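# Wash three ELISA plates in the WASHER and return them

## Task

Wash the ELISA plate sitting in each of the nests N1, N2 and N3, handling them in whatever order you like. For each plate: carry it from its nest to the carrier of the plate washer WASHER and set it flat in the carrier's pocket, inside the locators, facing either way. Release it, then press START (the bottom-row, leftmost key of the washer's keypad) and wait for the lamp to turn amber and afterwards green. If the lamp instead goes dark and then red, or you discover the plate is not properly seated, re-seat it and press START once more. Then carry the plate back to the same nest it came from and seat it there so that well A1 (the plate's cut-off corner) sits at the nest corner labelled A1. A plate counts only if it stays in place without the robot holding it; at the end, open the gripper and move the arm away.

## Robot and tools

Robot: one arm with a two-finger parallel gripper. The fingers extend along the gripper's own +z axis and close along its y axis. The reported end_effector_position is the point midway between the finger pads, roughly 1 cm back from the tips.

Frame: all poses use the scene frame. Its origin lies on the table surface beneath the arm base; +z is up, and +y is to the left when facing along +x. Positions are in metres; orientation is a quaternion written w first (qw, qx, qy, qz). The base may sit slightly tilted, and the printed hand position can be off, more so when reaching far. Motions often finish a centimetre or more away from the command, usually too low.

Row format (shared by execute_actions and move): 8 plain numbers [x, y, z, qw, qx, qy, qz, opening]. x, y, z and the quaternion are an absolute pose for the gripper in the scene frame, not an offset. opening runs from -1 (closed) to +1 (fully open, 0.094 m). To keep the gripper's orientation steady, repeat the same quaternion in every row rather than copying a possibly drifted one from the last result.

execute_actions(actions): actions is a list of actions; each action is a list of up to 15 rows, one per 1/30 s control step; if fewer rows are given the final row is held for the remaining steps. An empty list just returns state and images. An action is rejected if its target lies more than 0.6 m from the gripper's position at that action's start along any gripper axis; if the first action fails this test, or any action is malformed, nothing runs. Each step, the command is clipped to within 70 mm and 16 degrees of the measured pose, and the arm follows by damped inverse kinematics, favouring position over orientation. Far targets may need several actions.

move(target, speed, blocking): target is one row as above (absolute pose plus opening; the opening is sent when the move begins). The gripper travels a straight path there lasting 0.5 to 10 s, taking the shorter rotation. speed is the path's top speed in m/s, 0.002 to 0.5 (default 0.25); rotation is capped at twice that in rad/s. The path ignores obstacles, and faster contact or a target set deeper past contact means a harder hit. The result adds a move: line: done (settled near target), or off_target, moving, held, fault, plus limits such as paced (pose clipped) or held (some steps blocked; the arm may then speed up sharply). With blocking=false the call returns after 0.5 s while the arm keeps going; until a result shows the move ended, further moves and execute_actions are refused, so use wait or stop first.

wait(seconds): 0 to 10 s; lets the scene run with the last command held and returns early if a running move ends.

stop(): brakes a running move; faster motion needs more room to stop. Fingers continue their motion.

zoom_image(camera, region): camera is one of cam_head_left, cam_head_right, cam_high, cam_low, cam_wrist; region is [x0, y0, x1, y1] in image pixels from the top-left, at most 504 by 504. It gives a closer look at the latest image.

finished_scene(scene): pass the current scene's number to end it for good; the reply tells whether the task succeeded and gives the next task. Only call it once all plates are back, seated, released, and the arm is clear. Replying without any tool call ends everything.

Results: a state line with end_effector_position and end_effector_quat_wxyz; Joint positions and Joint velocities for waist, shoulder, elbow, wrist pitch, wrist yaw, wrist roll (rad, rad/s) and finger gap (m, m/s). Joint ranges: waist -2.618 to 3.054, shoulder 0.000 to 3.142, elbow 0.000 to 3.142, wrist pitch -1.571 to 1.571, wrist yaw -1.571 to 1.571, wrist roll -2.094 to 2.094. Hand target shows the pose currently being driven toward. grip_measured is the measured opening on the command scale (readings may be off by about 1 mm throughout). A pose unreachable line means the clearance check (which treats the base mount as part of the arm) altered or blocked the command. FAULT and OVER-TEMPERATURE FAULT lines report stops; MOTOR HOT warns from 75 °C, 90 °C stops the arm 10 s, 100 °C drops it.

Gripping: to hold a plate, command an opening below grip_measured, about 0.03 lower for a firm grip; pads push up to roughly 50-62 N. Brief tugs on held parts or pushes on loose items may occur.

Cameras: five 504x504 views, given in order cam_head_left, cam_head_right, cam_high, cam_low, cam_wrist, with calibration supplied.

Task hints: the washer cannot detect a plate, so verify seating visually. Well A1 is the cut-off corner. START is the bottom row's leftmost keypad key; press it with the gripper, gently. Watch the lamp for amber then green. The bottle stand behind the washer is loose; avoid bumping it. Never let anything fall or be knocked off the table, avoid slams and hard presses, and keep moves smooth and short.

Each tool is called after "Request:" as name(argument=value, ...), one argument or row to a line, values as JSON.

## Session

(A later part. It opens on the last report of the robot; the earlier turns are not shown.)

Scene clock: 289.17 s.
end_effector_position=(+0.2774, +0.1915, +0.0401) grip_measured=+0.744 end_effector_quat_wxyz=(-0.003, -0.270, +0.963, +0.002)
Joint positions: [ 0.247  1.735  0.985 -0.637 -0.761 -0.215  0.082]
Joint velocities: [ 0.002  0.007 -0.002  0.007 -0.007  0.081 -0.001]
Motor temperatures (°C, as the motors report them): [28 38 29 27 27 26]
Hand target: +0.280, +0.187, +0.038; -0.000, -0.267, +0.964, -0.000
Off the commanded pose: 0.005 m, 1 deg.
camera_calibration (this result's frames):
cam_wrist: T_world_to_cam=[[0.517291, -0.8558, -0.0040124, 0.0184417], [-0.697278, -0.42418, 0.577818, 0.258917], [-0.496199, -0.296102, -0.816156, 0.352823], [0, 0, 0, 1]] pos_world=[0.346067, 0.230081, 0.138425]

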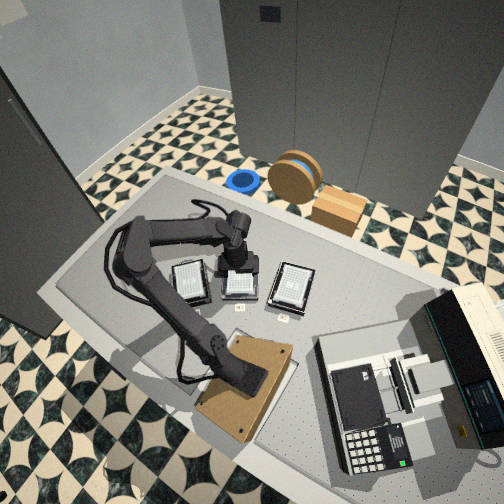

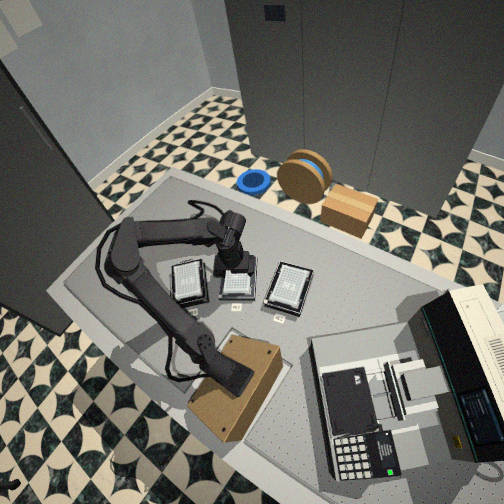

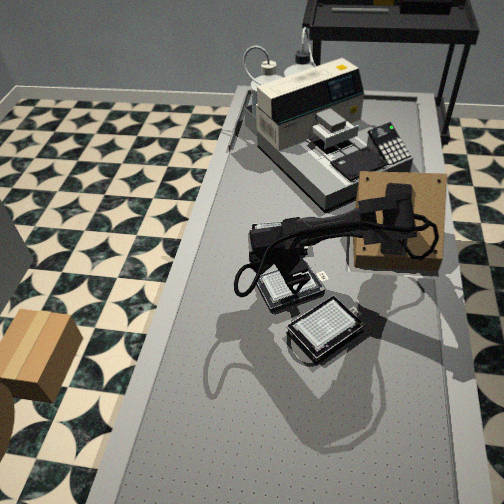

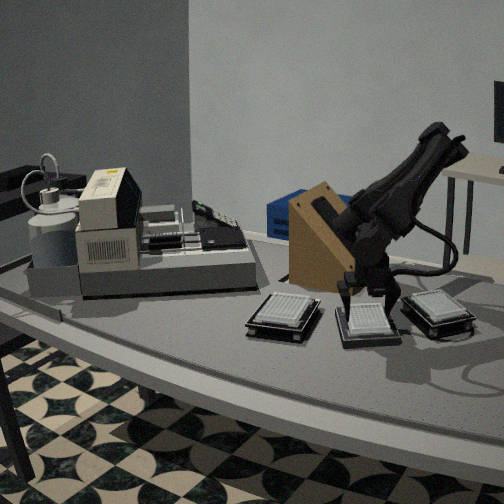

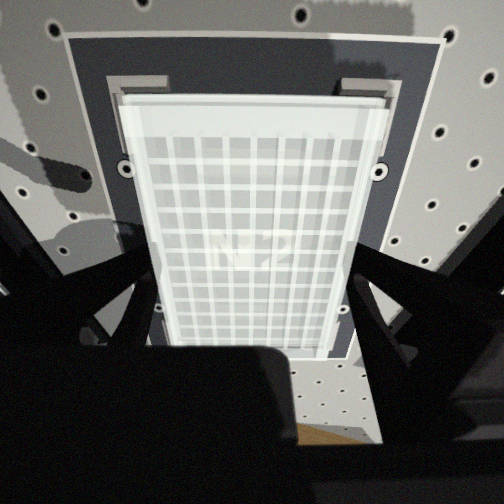

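Request:
move(
  target=[0.280,0.196,0.13,0,-0.264,0.9645,0,0.705],
  speed=0.08,
)

Request:
move(
  target=[0.29,-0.13,0.20,0,0.819,0.574,0,0.705],
  speed=0.3,
)

Request:
move(
  target=[0.106,-0.293,0.18,0,0.941,0.338,0,0.705],
  speed=0.2,
)

Request:
move(
  target=[0.109,-0.2895,0.120,0,0.941,0.338,0,0.705],
  speed=0.04,
)

Request:
zoom_image(
  camera="cam_wrist",
  region=[60,0,450,200],
)

Scene clock: 297.30 s.
end_effector_position=(+0.2753, +0.1905, +0.1149) grip_measured=+0.744 end_effector_quat_wxyz=(-0.022, -0.256, +0.966, +0.001)
Joint positions: [ 0.07   1.702  1.183 -1.089 -0.771 -0.467  0.082]
Joint velocities: [ 0.002 -0.007 -0.022 -0.095 -0.051 -0.081 -0.   ]
Motor temperatures (°C, as the motors report them): [28 38 29 27 27 26]
Hand target: +0.282, +0.197, +0.129; +0.000, -0.264, +0.965, +0.003
Off the commanded pose: 0.017 m, 3 deg.
move: off_target
camera_calibration (this result's frames):
cam_wrist: T_world_to_cam=[[0.492325, -0.87032, -0.0125834, 0.0296088], [-0.688029, -0.39798, 0.606818, 0.202958], [-0.533134, -0.290094, -0.794741, 0.419097], [0, 0, 0, 1]] pos_world=[0.348498, 0.22812, 0.210288]

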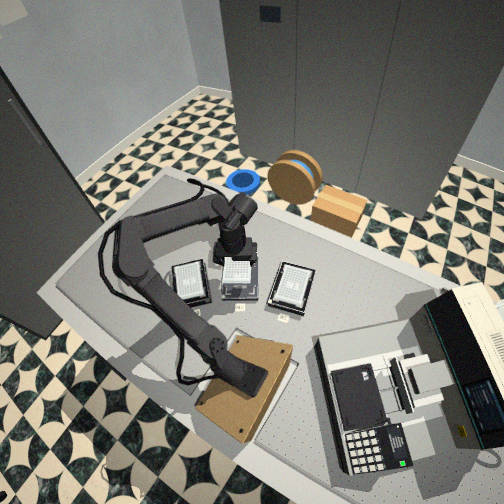

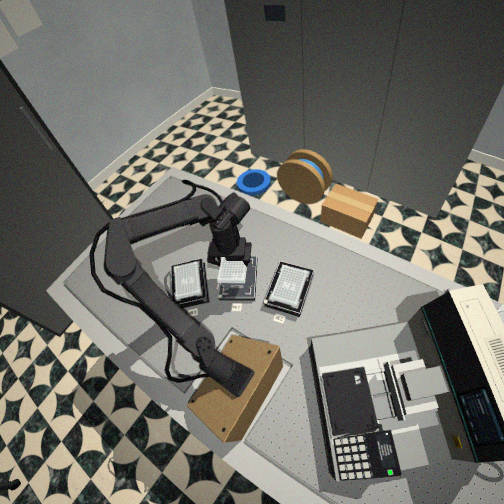

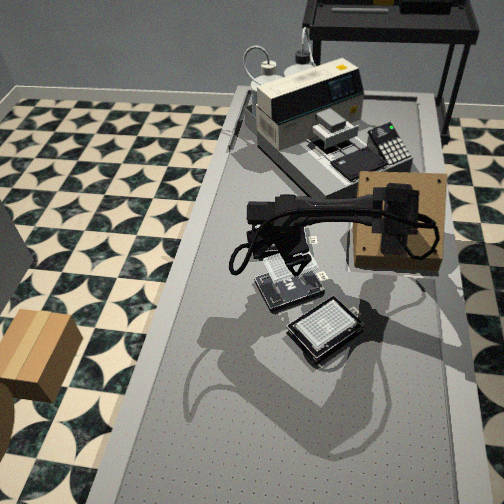

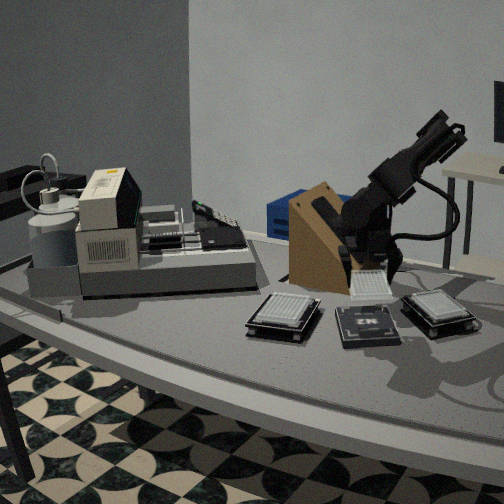

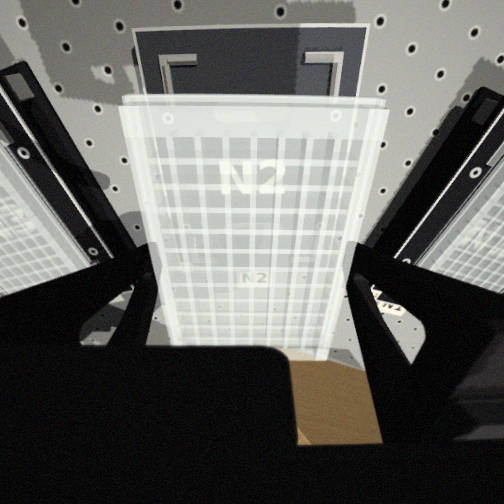

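Scene clock: 301.97 s.
end_effector_position=(+0.2927, -0.1189, +0.1885) grip_measured=+0.744 end_effector_quat_wxyz=(-0.016, +0.812, +0.584, +0.010)
Joint positions: [-0.715  2.499  1.623 -1.326 -0.554  1.009  0.082]
Joint velocities: [-0.007 -0.002 -0.017 -0.095 -0.095 -0.037 -0.001]
Motor temperatures (°C, as the motors report them): [29 38 29 27 27 26]
Hand target: +0.292, -0.125, +0.198; -0.008, +0.817, +0.576, +0.008
Off the commanded pose: 0.016 m, 3 deg.
move: off_target
camera_calibration (this result's frames):
cam_wrist: T_world_to_cam=[[-0.946733, 0.321633, 0.0157644, 0.310284], [0.266105, 0.753838, 0.600764, -0.0940901], [0.181342, 0.572958, -0.799271, 0.291502], [0, 0, 0, 1]] pos_world=[0.265932, -0.195887, 0.284624]

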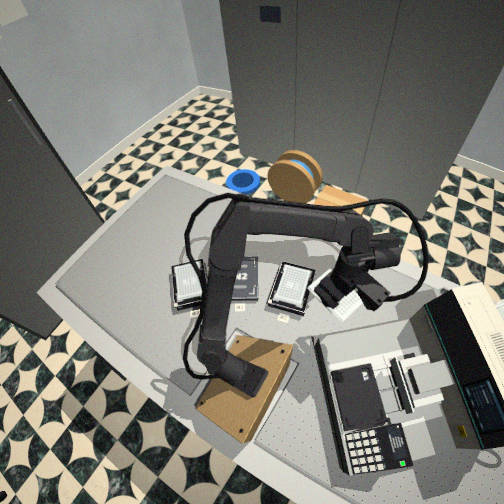

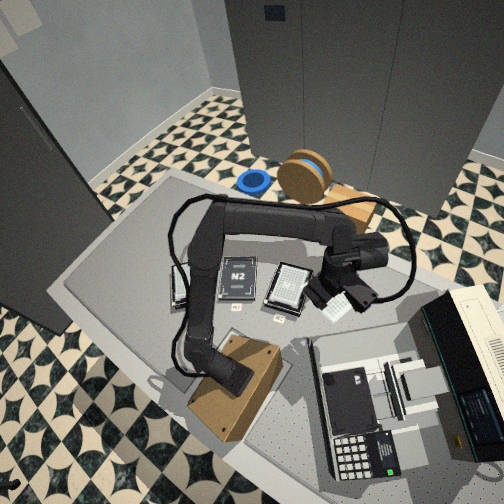

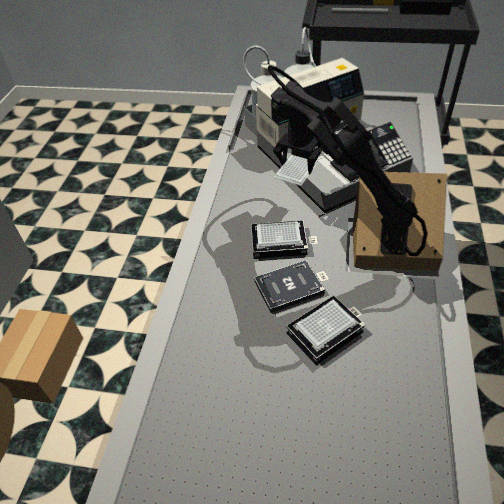

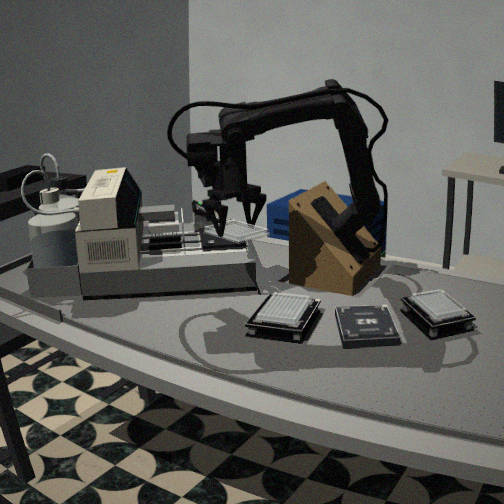

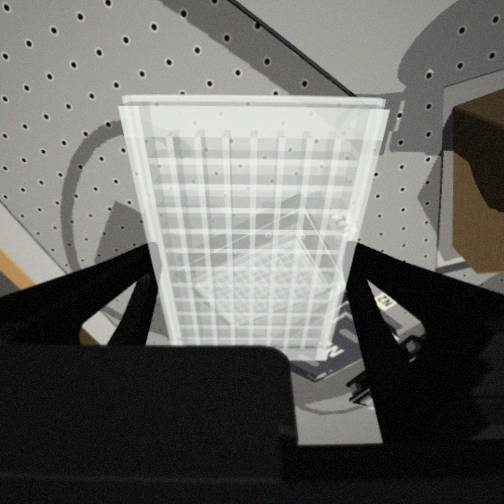

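Scene clock: 303.80 s.
end_effector_position=(+0.1100, -0.2809, +0.1720) grip_measured=+0.744 end_effector_quat_wxyz=(-0.019, +0.939, +0.343, +0.017)
Joint positions: [-1.29   2.835  1.695 -1.235 -0.193  1.092  0.082]
Joint velocities: [ 0.002  0.012  0.002 -0.037  0.007  0.007 -0.002]
Motor temperatures (°C, as the motors report them): [29 38 30 27 27 26]
Hand target: +0.110, -0.290, +0.180; -0.003, +0.939, +0.343, +0.007
Off the commanded pose: 0.015 m, 3 deg.
move: off_target
camera_calibration (this result's frames):
cam_wrist: T_world_to_cam=[[-0.642368, 0.765973, 0.0254601, 0.279332], [0.617585, 0.497683, 0.609016, -0.0254292], [0.453818, 0.406936, -0.792749, 0.326492], [0, 0, 0, 1]] pos_world=[0.0469703, -0.334166, 0.267201]

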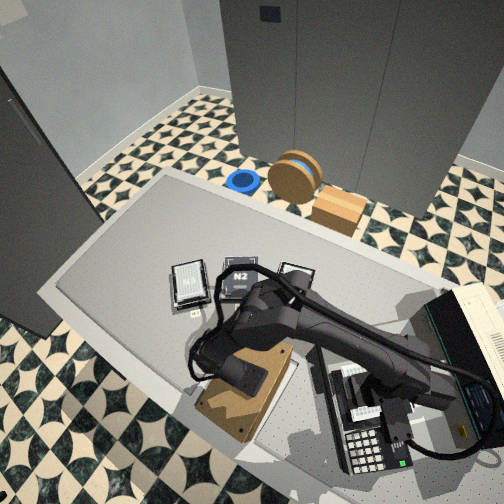

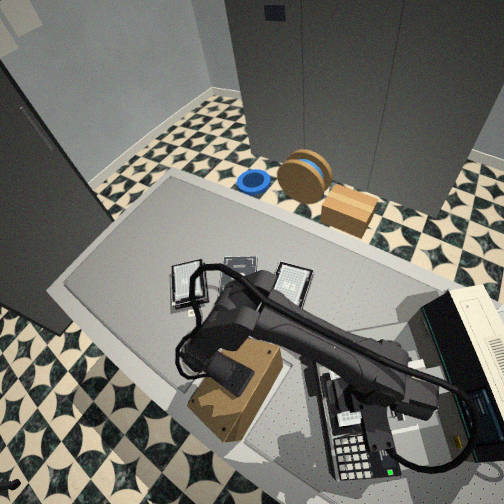

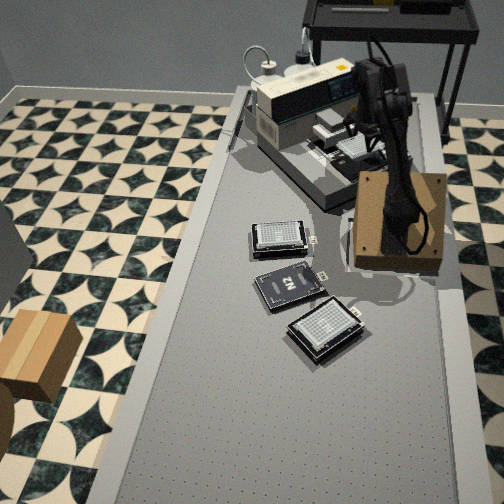

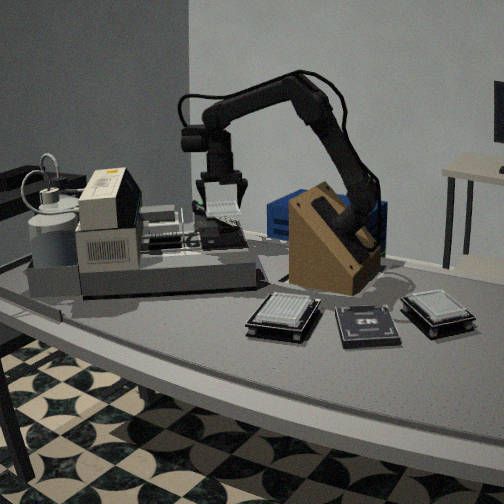

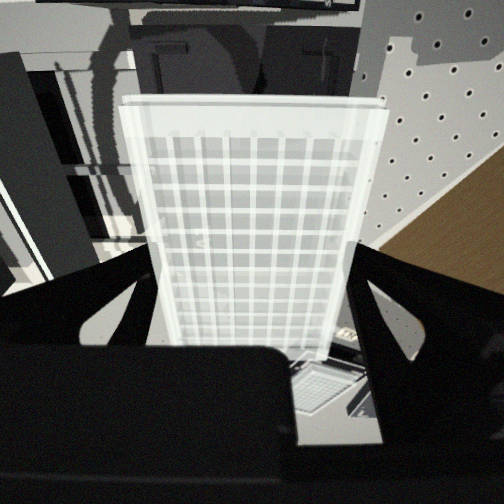

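Scene clock: 305.57 s.
end_effector_position=(+0.1076, -0.2852, +0.1214) grip_measured=+0.744 end_effector_quat_wxyz=(-0.007, +0.941, +0.337, +0.008)
Joint positions: [-1.268  2.868  1.542 -1.02  -0.193  1.127  0.082]
Joint velocities: [-0.007  0.002 -0.002  0.022 -0.051 -0.037 -0.   ]
Motor temperatures (°C, as the motors report them): [29 38 30 27 27 26]
Hand target: +0.108, -0.288, +0.120; -0.000, +0.941, +0.338, -0.000
Off the commanded pose: 0.005 m, 1 deg.
move: done
camera_calibration (this result's frames):
cam_wrist: T_world_to_cam=[[-0.63164, 0.775218, 0.00831999, 0.28595], [0.629733, 0.506782, 0.588735, 0.0127536], [0.452181, 0.377107, -0.808283, 0.282768], [0, 0, 0, 1]] pos_world=[0.0447238, -0.334771, 0.218669]

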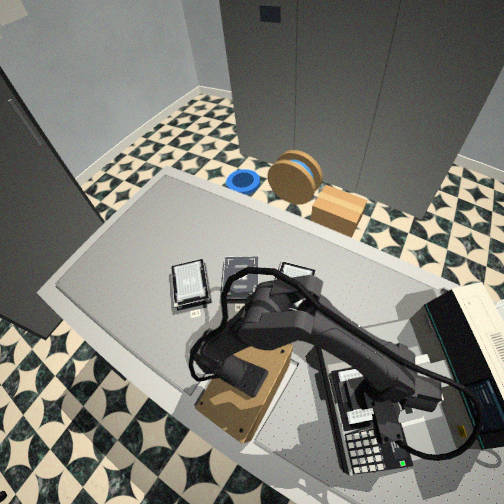

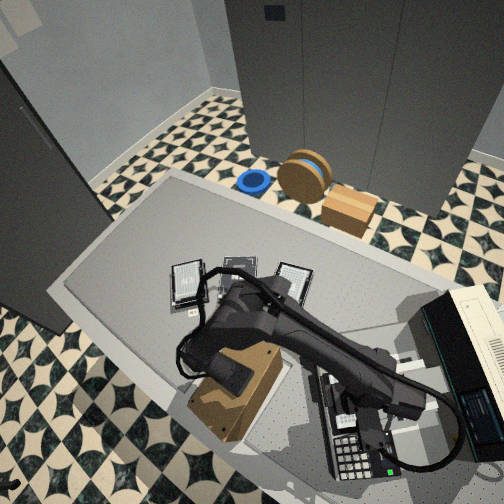

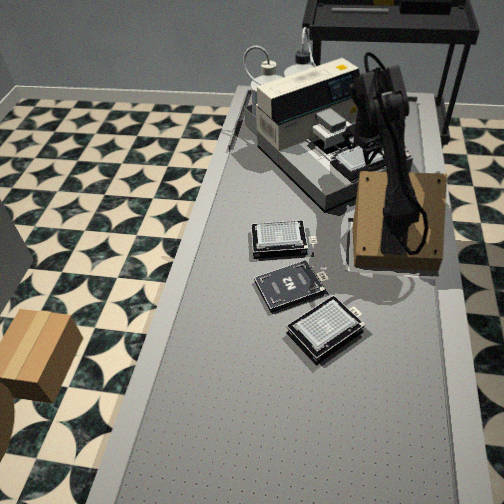

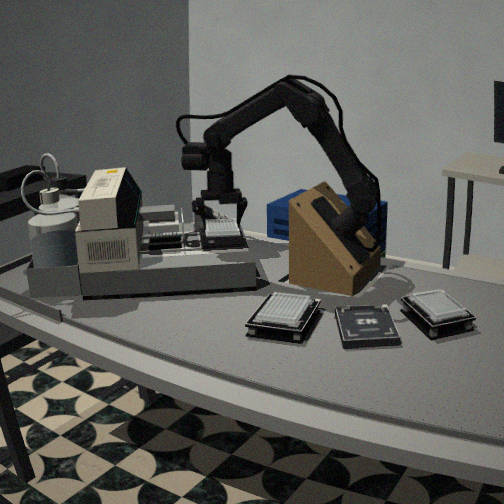

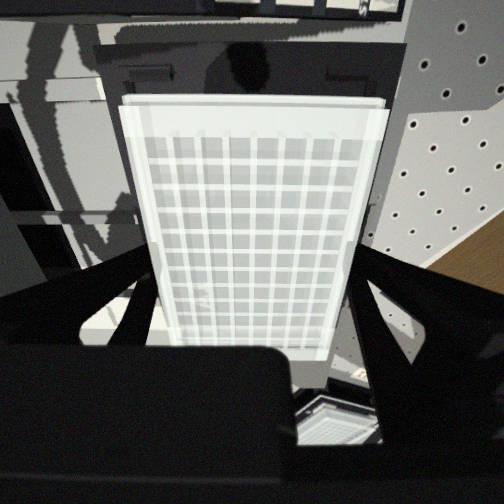

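Region (60, 0, 450, 200) of cam_wrist's 504x504 image, scaled by 1.292, with more detail than that image has; it fills the top 258 rows of this view, and the rest is white.

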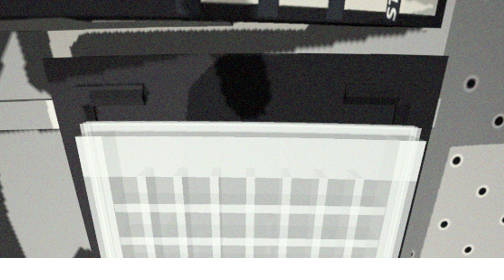

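Request:
execute_actions(
  actions=[
    [[0.1075,-0.289,0.119,0,0.939,0.344,0,0.705],[0.1075,-0.289,0.1185,0,0.939,0.344,0,0.705],[0.1072,-0.2893,0.118,0,0.938,0.347,0,0.705],[0.1072,-0.2893,0.1175,0,0.938,0.347,0,0.705],[0.107,-0.2896,0.117,0,0.9368,0.350,0,0.705],[0.107,-0.2896,0.1165,0,0.9368,0.350,0,0.705],[0.107,-0.2896,0.116,0,0.9368,0.350,0,0.705],[0.107,-0.2896,0.1155,0,0.9368,0.350,0,0.705],[0.107,-0.2896,0.115,0,0.9368,0.350,0,0.705],[0.107,-0.2896,0.114,0,0.9368,0.350,0,0.705],[0.107,-0.2896,0.113,0,0.9368,0.350,0,0.705]],
    [[0.107,-0.2896,0.113,0,0.9368,0.350,0,0.705]],
  ],
)

Request:
zoom_image(
  camera="cam_wrist",
  region=[60,0,450,200],
)

Scene clock: 316.20 s.
end_effector_position=(+0.1066, -0.2865, +0.1142) grip_measured=+0.744 end_effector_quat_wxyz=(-0.006, +0.939, +0.343, +0.008)
Joint positions: [-1.268  2.88   1.531 -0.996 -0.193  1.114  0.082]
Joint velocities: [ 0.002 -0.007 -0.007  0.022 -0.007 -0.037 -0.001]
Motor temperatures (°C, as the motors report them): [28 40 30 27 27 26]
Hand target: +0.107, -0.289, +0.113; -0.000, +0.937, +0.350, -0.000
Off the commanded pose: 0.003 m, 1 deg.
camera_calibration (this result's frames):
cam_wrist: T_world_to_cam=[[-0.641986, 0.766677, 0.00772492, 0.285088], [0.622684, 0.51548, 0.588681, 0.021493], [0.447347, 0.382735, -0.808328, 0.280068], [0, 0, 0, 1]] pos_world=[0.0443515, -0.336841, 0.211532]

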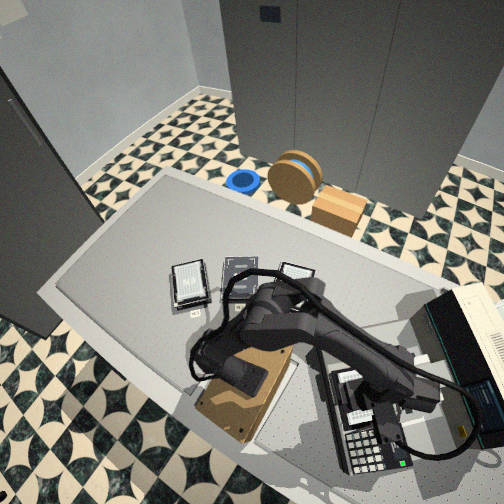

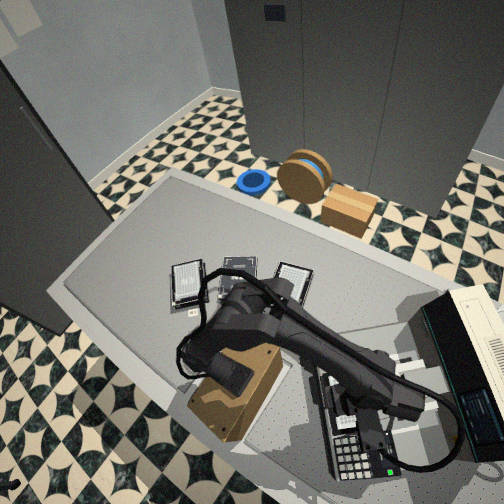

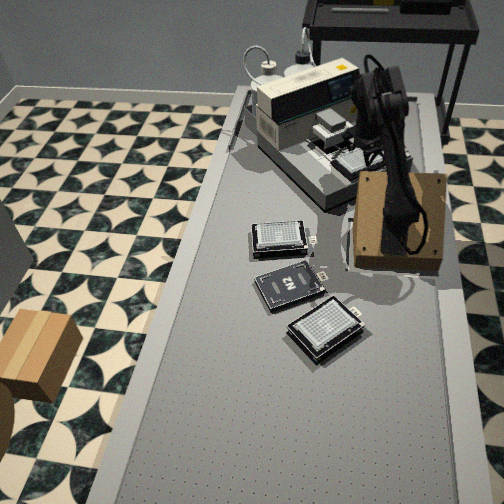

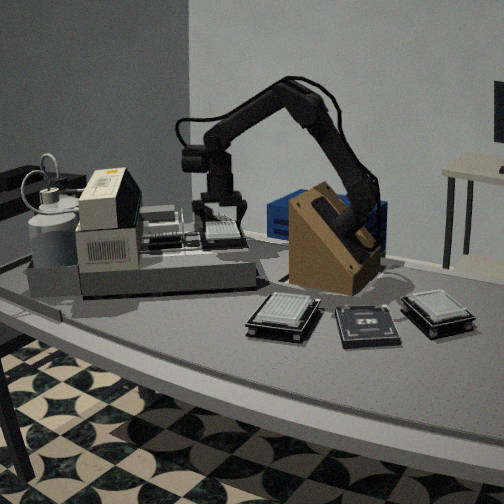

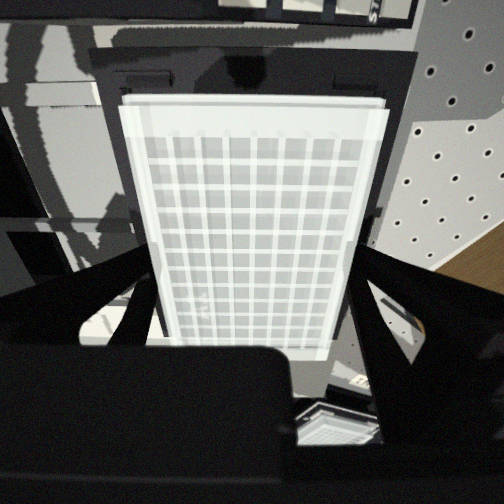

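Region (60, 0, 450, 200) of cam_wrist's 504x504 image, scaled by 1.292, with more detail than that image has; it fills the top 258 rows of this view, and the rest is white.

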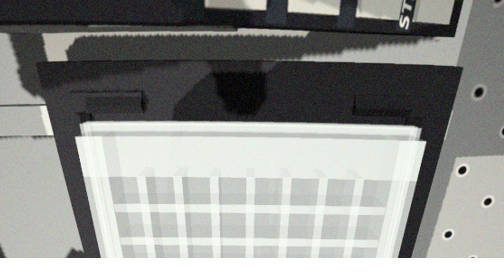

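Request:
execute_actions(
  actions=[
    [[0.1075,-0.2896,0.1125,0,0.9368,0.350,0,0.705],[0.1075,-0.2896,0.112,0,0.9368,0.350,0,0.705],[0.108,-0.2896,0.1113,0,0.9368,0.350,0,0.705],[0.108,-0.2896,0.1106,0,0.9368,0.350,0,0.705],[0.108,-0.2896,0.110,0,0.9368,0.350,0,0.705],[0.108,-0.2896,0.1093,0,0.9368,0.350,0,0.705],[0.108,-0.2896,0.1086,0,0.9368,0.350,0,0.705],[0.108,-0.2896,0.108,0,0.9368,0.350,0,0.705],[0.108,-0.2896,0.1073,0,0.9368,0.350,0,0.705],[0.108,-0.2896,0.1066,0,0.9368,0.350,0,0.705],[0.108,-0.2896,0.106,0,0.9368,0.350,0,0.705],[0.108,-0.2896,0.1055,0,0.9368,0.350,0,0.705],[0.108,-0.2896,0.105,0,0.9368,0.350,0,0.705]],
    [[0.108,-0.2896,0.1045,0,0.9368,0.350,0,0.705]],
  ],
)

Request:
zoom_image(
  camera="cam_wrist",
  region=[60,0,450,200],
)

Scene clock: 323.30 s.
end_effector_position=(+0.1071, -0.2868, +0.1077) grip_measured=+0.744 end_effector_quat_wxyz=(-0.005, +0.938, +0.346, +0.005)
Joint positions: [-1.26   2.888  1.517 -0.971 -0.193  1.114  0.082]
Joint velocities: [-0.002  0.002 -0.007 -0.081 -0.037 -0.081 -0.   ]
Motor temperatures (°C, as the motors report them): [28 41 30 27 27 26]
Hand target: +0.108, -0.289, +0.105; -0.000, +0.937, +0.350, -0.000
Off the commanded pose: 0.004 m, 1 deg.
camera_calibration (this result's frames):
cam_wrist: T_world_to_cam=[[-0.646381, 0.762976, 0.00771482, 0.285101], [0.622169, 0.521185, 0.584186, 0.0274054], [0.441699, 0.382407, -0.811583, 0.275548], [0, 0, 0, 1]] pos_world=[0.0455243, -0.33718, 0.205421]

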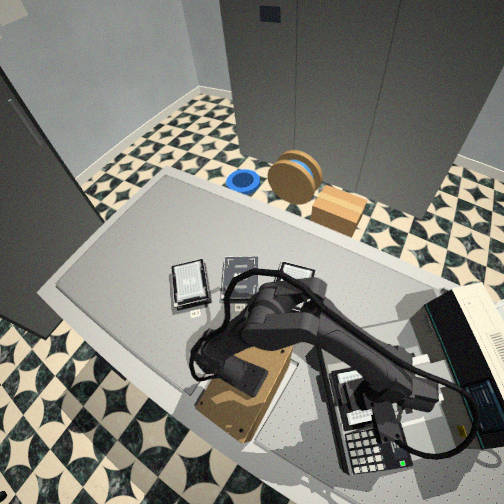

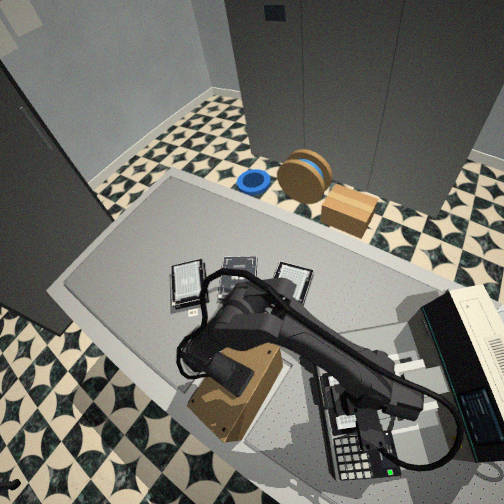

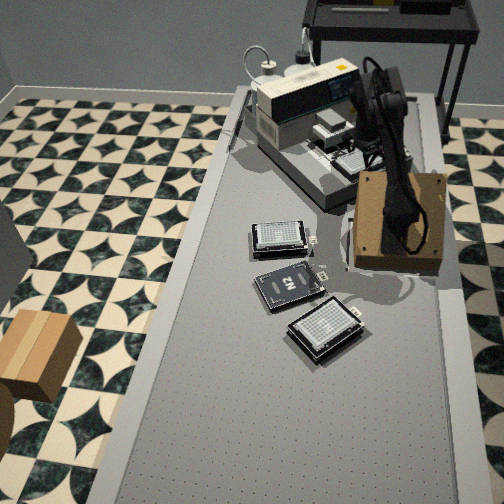

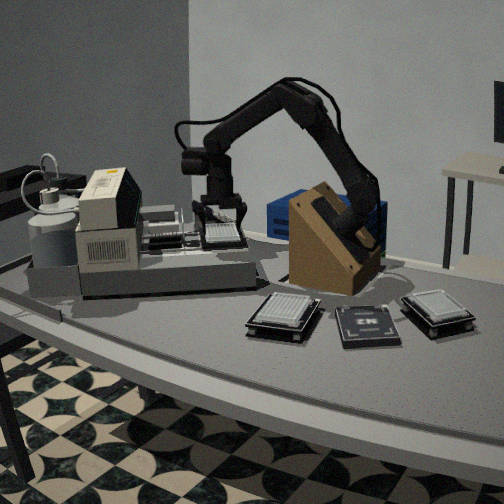

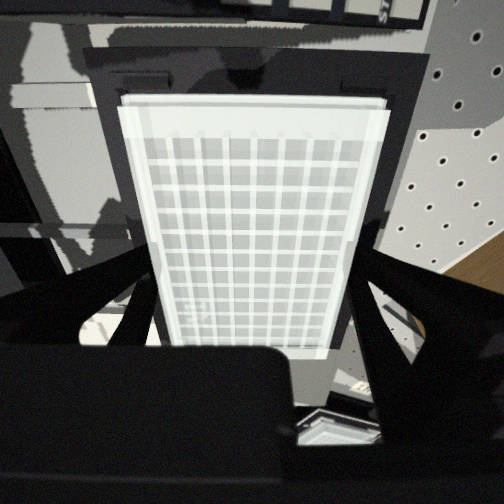

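Region (60, 0, 450, 200) of cam_wrist's 504x504 image, scaled by 1.292, with more detail than that image has; it fills the top 258 rows of this view, and the rest is white.

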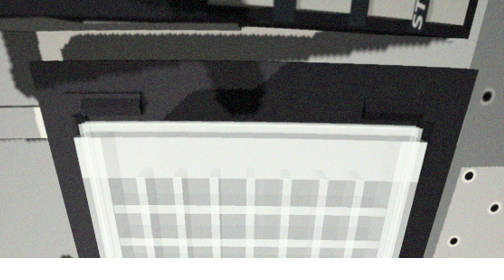

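Request:
execute_actions(
  actions=[
    [[0.108,-0.2896,0.106,0,0.9368,0.350,0,0.85]],
    [[0.108,-0.2896,0.106,0,0.9368,0.350,0,1]],
  ],
)

Request:
move(
  target=[0.106,-0.2896,0.18,0,0.94,0.34,0,1],
  speed=0.1,
)

Request:
move(
  target=[0.0,-0.312,0.15,0,0.43,0.903,0,-1],
  speed=0.3,
)

Request:
move(
  target=[0.007,-0.311,0.103,0,0.43,0.903,0,-1],
  speed=0.05,
)

Scene clock: 331.77 s.
end_effector_position=(+0.1071, -0.2869, +0.1077) grip_measured=+1.000 end_effector_quat_wxyz=(-0.005, +0.938, +0.346, +0.005)
Joint positions: [-1.26   2.888  1.517 -0.97  -0.193  1.114  0.094]
Joint velocities: [-0.017 -0.012  0.012 -0.022 -0.095  0.022  0.   ]
Motor temperatures (°C, as the motors report them): [27 41 30 27 27 26]
Hand target: +0.108, -0.290, +0.106; -0.000, +0.937, +0.350, -0.000
Off the commanded pose: 0.003 m, 1 deg.
camera_calibration (this result's frames):
cam_wrist: T_world_to_cam=[[-0.646435, 0.762933, 0.00737732, 0.285215], [0.622078, 0.52144, 0.584055, 0.0275362], [0.441748, 0.382143, -0.811681, 0.275501], [0, 0, 0, 1]] pos_world=[0.0455418, -0.337239, 0.205432]

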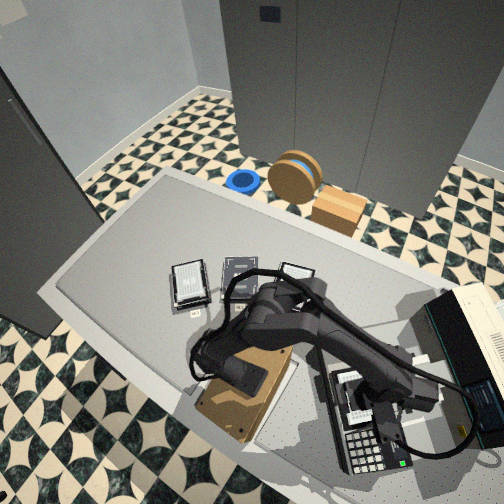

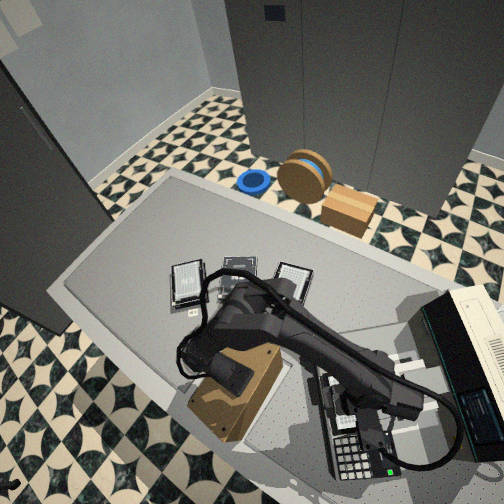

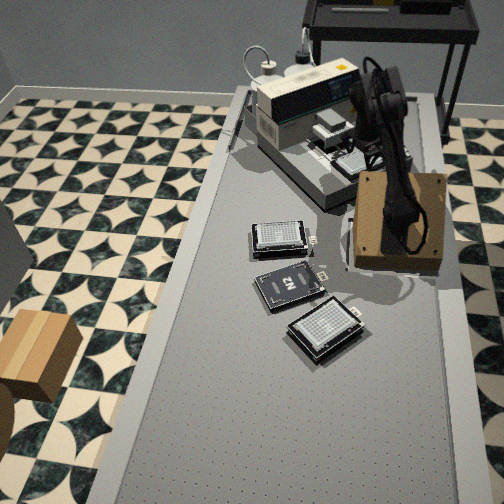

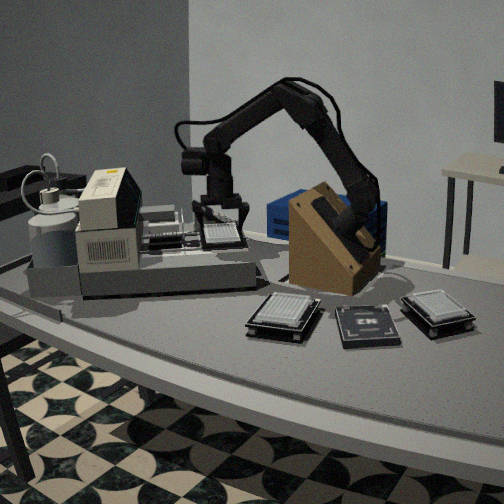

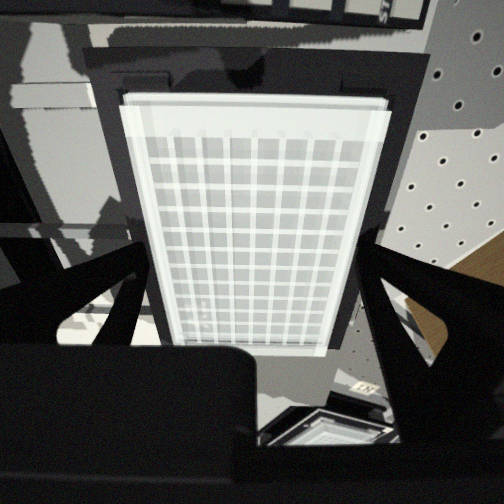

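Scene clock: 333.07 s.
end_effector_position=(+0.1095, -0.2859, +0.1625) grip_measured=+1.000 end_effector_quat_wxyz=(-0.016, +0.941, +0.339, +0.006)
Joint positions: [-1.28   2.852  1.684 -1.199 -0.179  1.111  0.094]
Joint velocities: [-0.012 -0.002 -0.002 -0.081  0.007  0.051  0.   ]
Motor temperatures (°C, as the motors report them): [27 42 30 27 27 26]
Hand target: +0.107, -0.291, +0.179; +0.000, +0.940, +0.340, +0.000
Off the commanded pose: 0.018 m, 2 deg.
move: off_target
camera_calibration (this result's frames):
cam_wrist: T_world_to_cam=[[-0.634306, 0.772571, 0.0281013, 0.283657], [0.63372, 0.498798, 0.59127, -0.0154314], [0.442781, 0.392854, -0.805984, 0.320547], [0, 0, 0, 1]] pos_world=[0.0477724, -0.337376, 0.259509]

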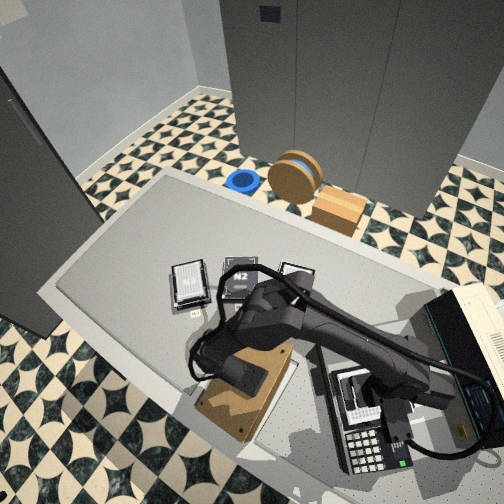

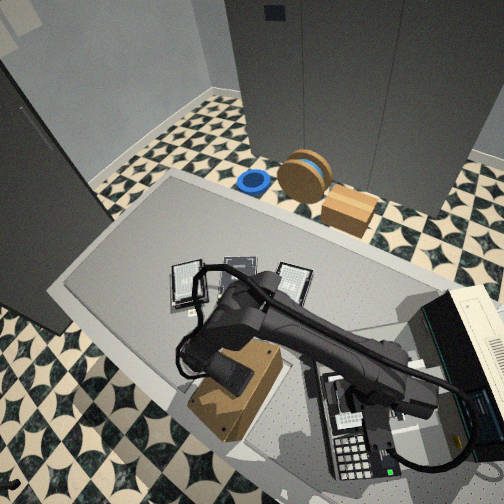

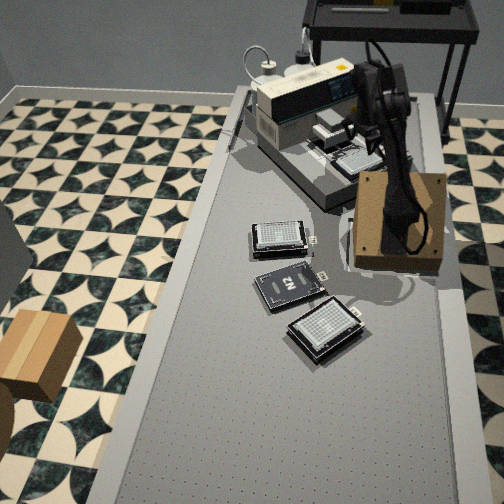

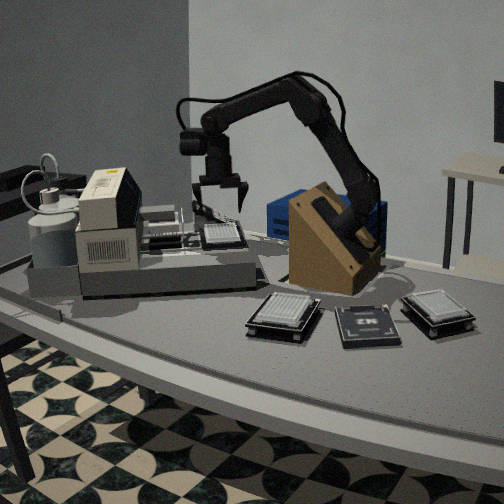

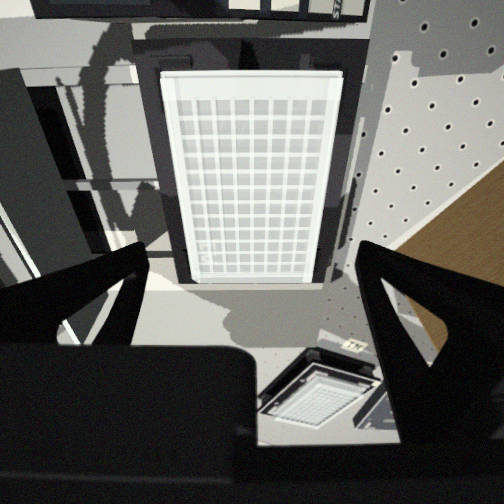

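Scene clock: 336.30 s.
end_effector_position=(+0.0043, -0.3058, +0.1502) grip_measured=-0.983 end_effector_quat_wxyz=(-0.006, +0.429, +0.903, +0.012)
Joint positions: [-1.568  2.884  1.653 -1.142  0.029 -0.654  0.001]
Joint velocities: [-0.012 -0.007 -0.002 -0.007 -0.007 -0.037  0.   ]
Motor temperatures (°C, as the motors report them): [27 42 30 27 27 26]
Hand target: +0.003, -0.312, +0.151; +0.002, +0.427, +0.904, +0.002
Off the commanded pose: 0.008 m, 2 deg.
move: done
camera_calibration (this result's frames):
cam_wrist: T_world_to_cam=[[-0.77697, -0.629342, -0.0156754, -0.188863], [-0.51547, 0.621698, 0.58973, 0.111214], [-0.361397, 0.466283, -0.807448, 0.391238], [0, 0, 0, 1]] pos_world=[0.0519791, -0.370429, 0.247358]

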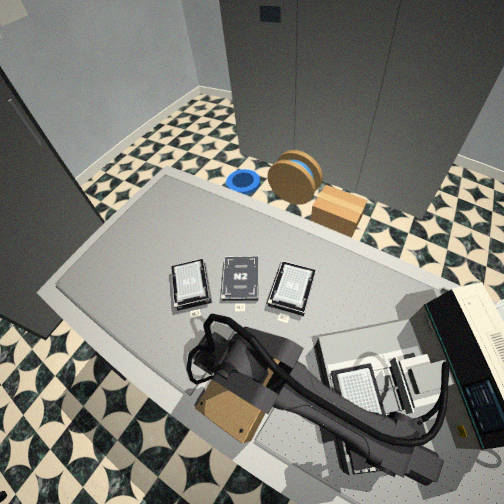

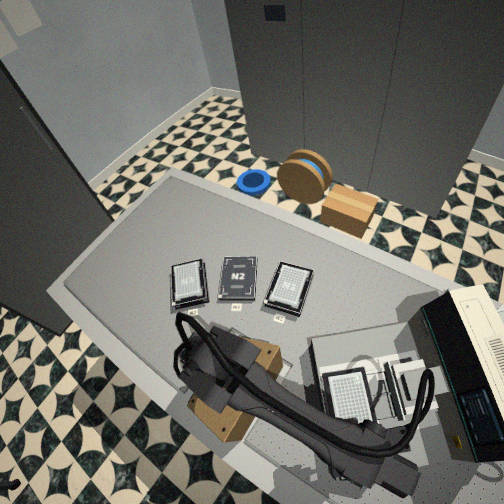

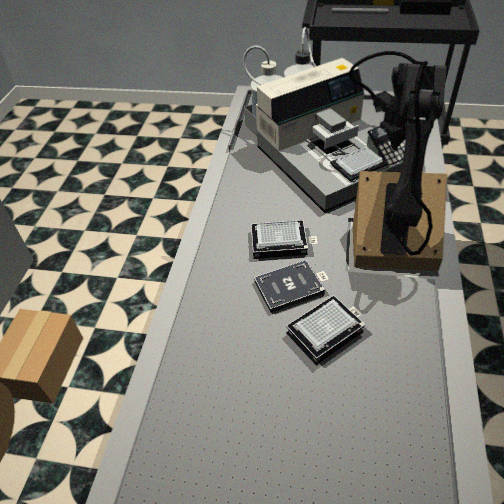

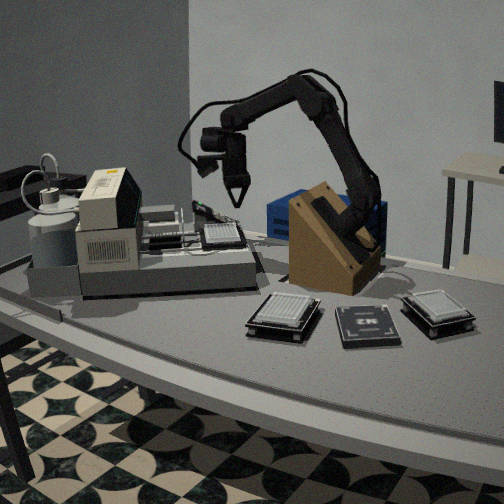

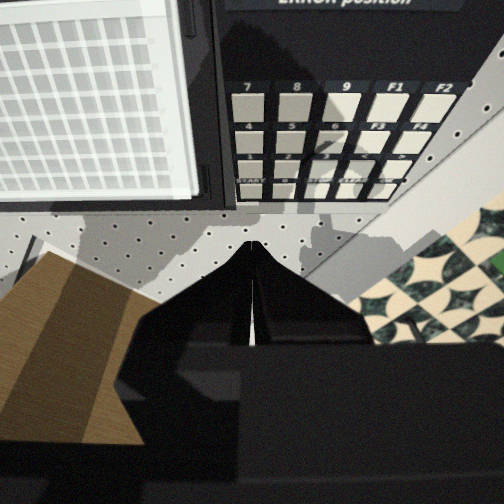

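Scene clock: 337.73 s.
end_effector_position=(+0.0057, -0.3057, +0.1040) grip_measured=-0.983 end_effector_quat_wxyz=(-0.004, +0.429, +0.903, +0.009)
Joint positions: [-1.568  2.93   1.535 -0.97   0.029 -0.654  0.001]
Joint velocities: [-0.002  0.012 -0.017 -0.007  0.007  0.037 -0.   ]
Motor temperatures (°C, as the motors report them): [27 42 30 27 27 26]
Hand target: +0.007, -0.310, +0.103; -0.000, +0.430, +0.903, +0.000
Off the commanded pose: 0.006 m, 1 deg.
move: done
camera_calibration (this result's frames):
cam_wrist: T_world_to_cam=[[-0.776865, -0.629565, -0.0112943, -0.188975], [-0.515705, 0.625869, 0.585095, 0.140892], [-0.361287, 0.460365, -0.810886, 0.352953], [0, 0, 0, 1]] pos_world=[0.053368, -0.369639, 0.201635]

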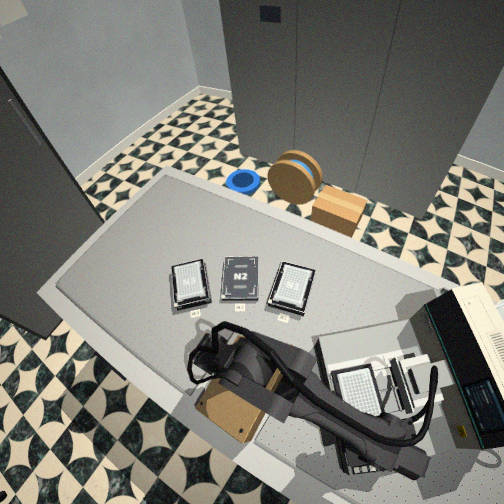

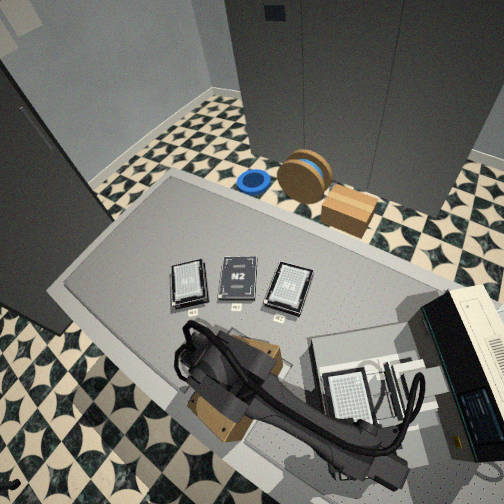

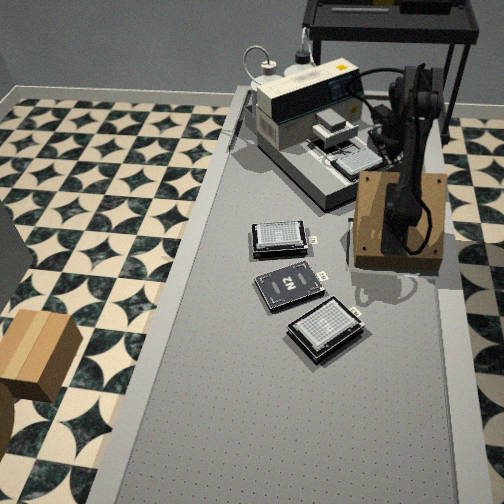

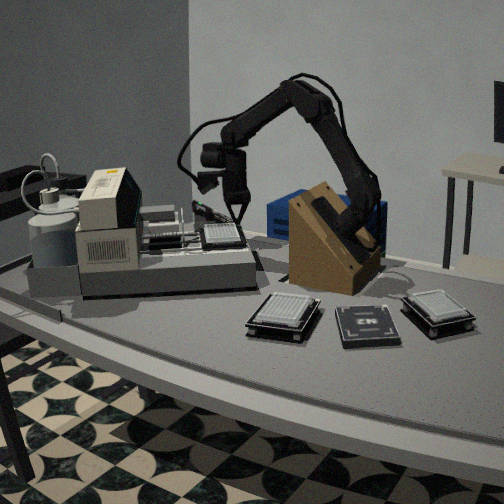

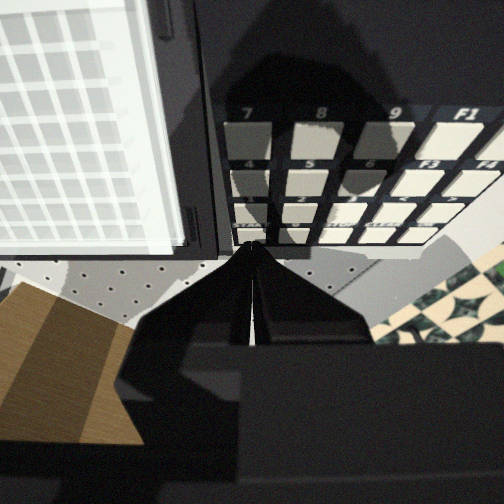

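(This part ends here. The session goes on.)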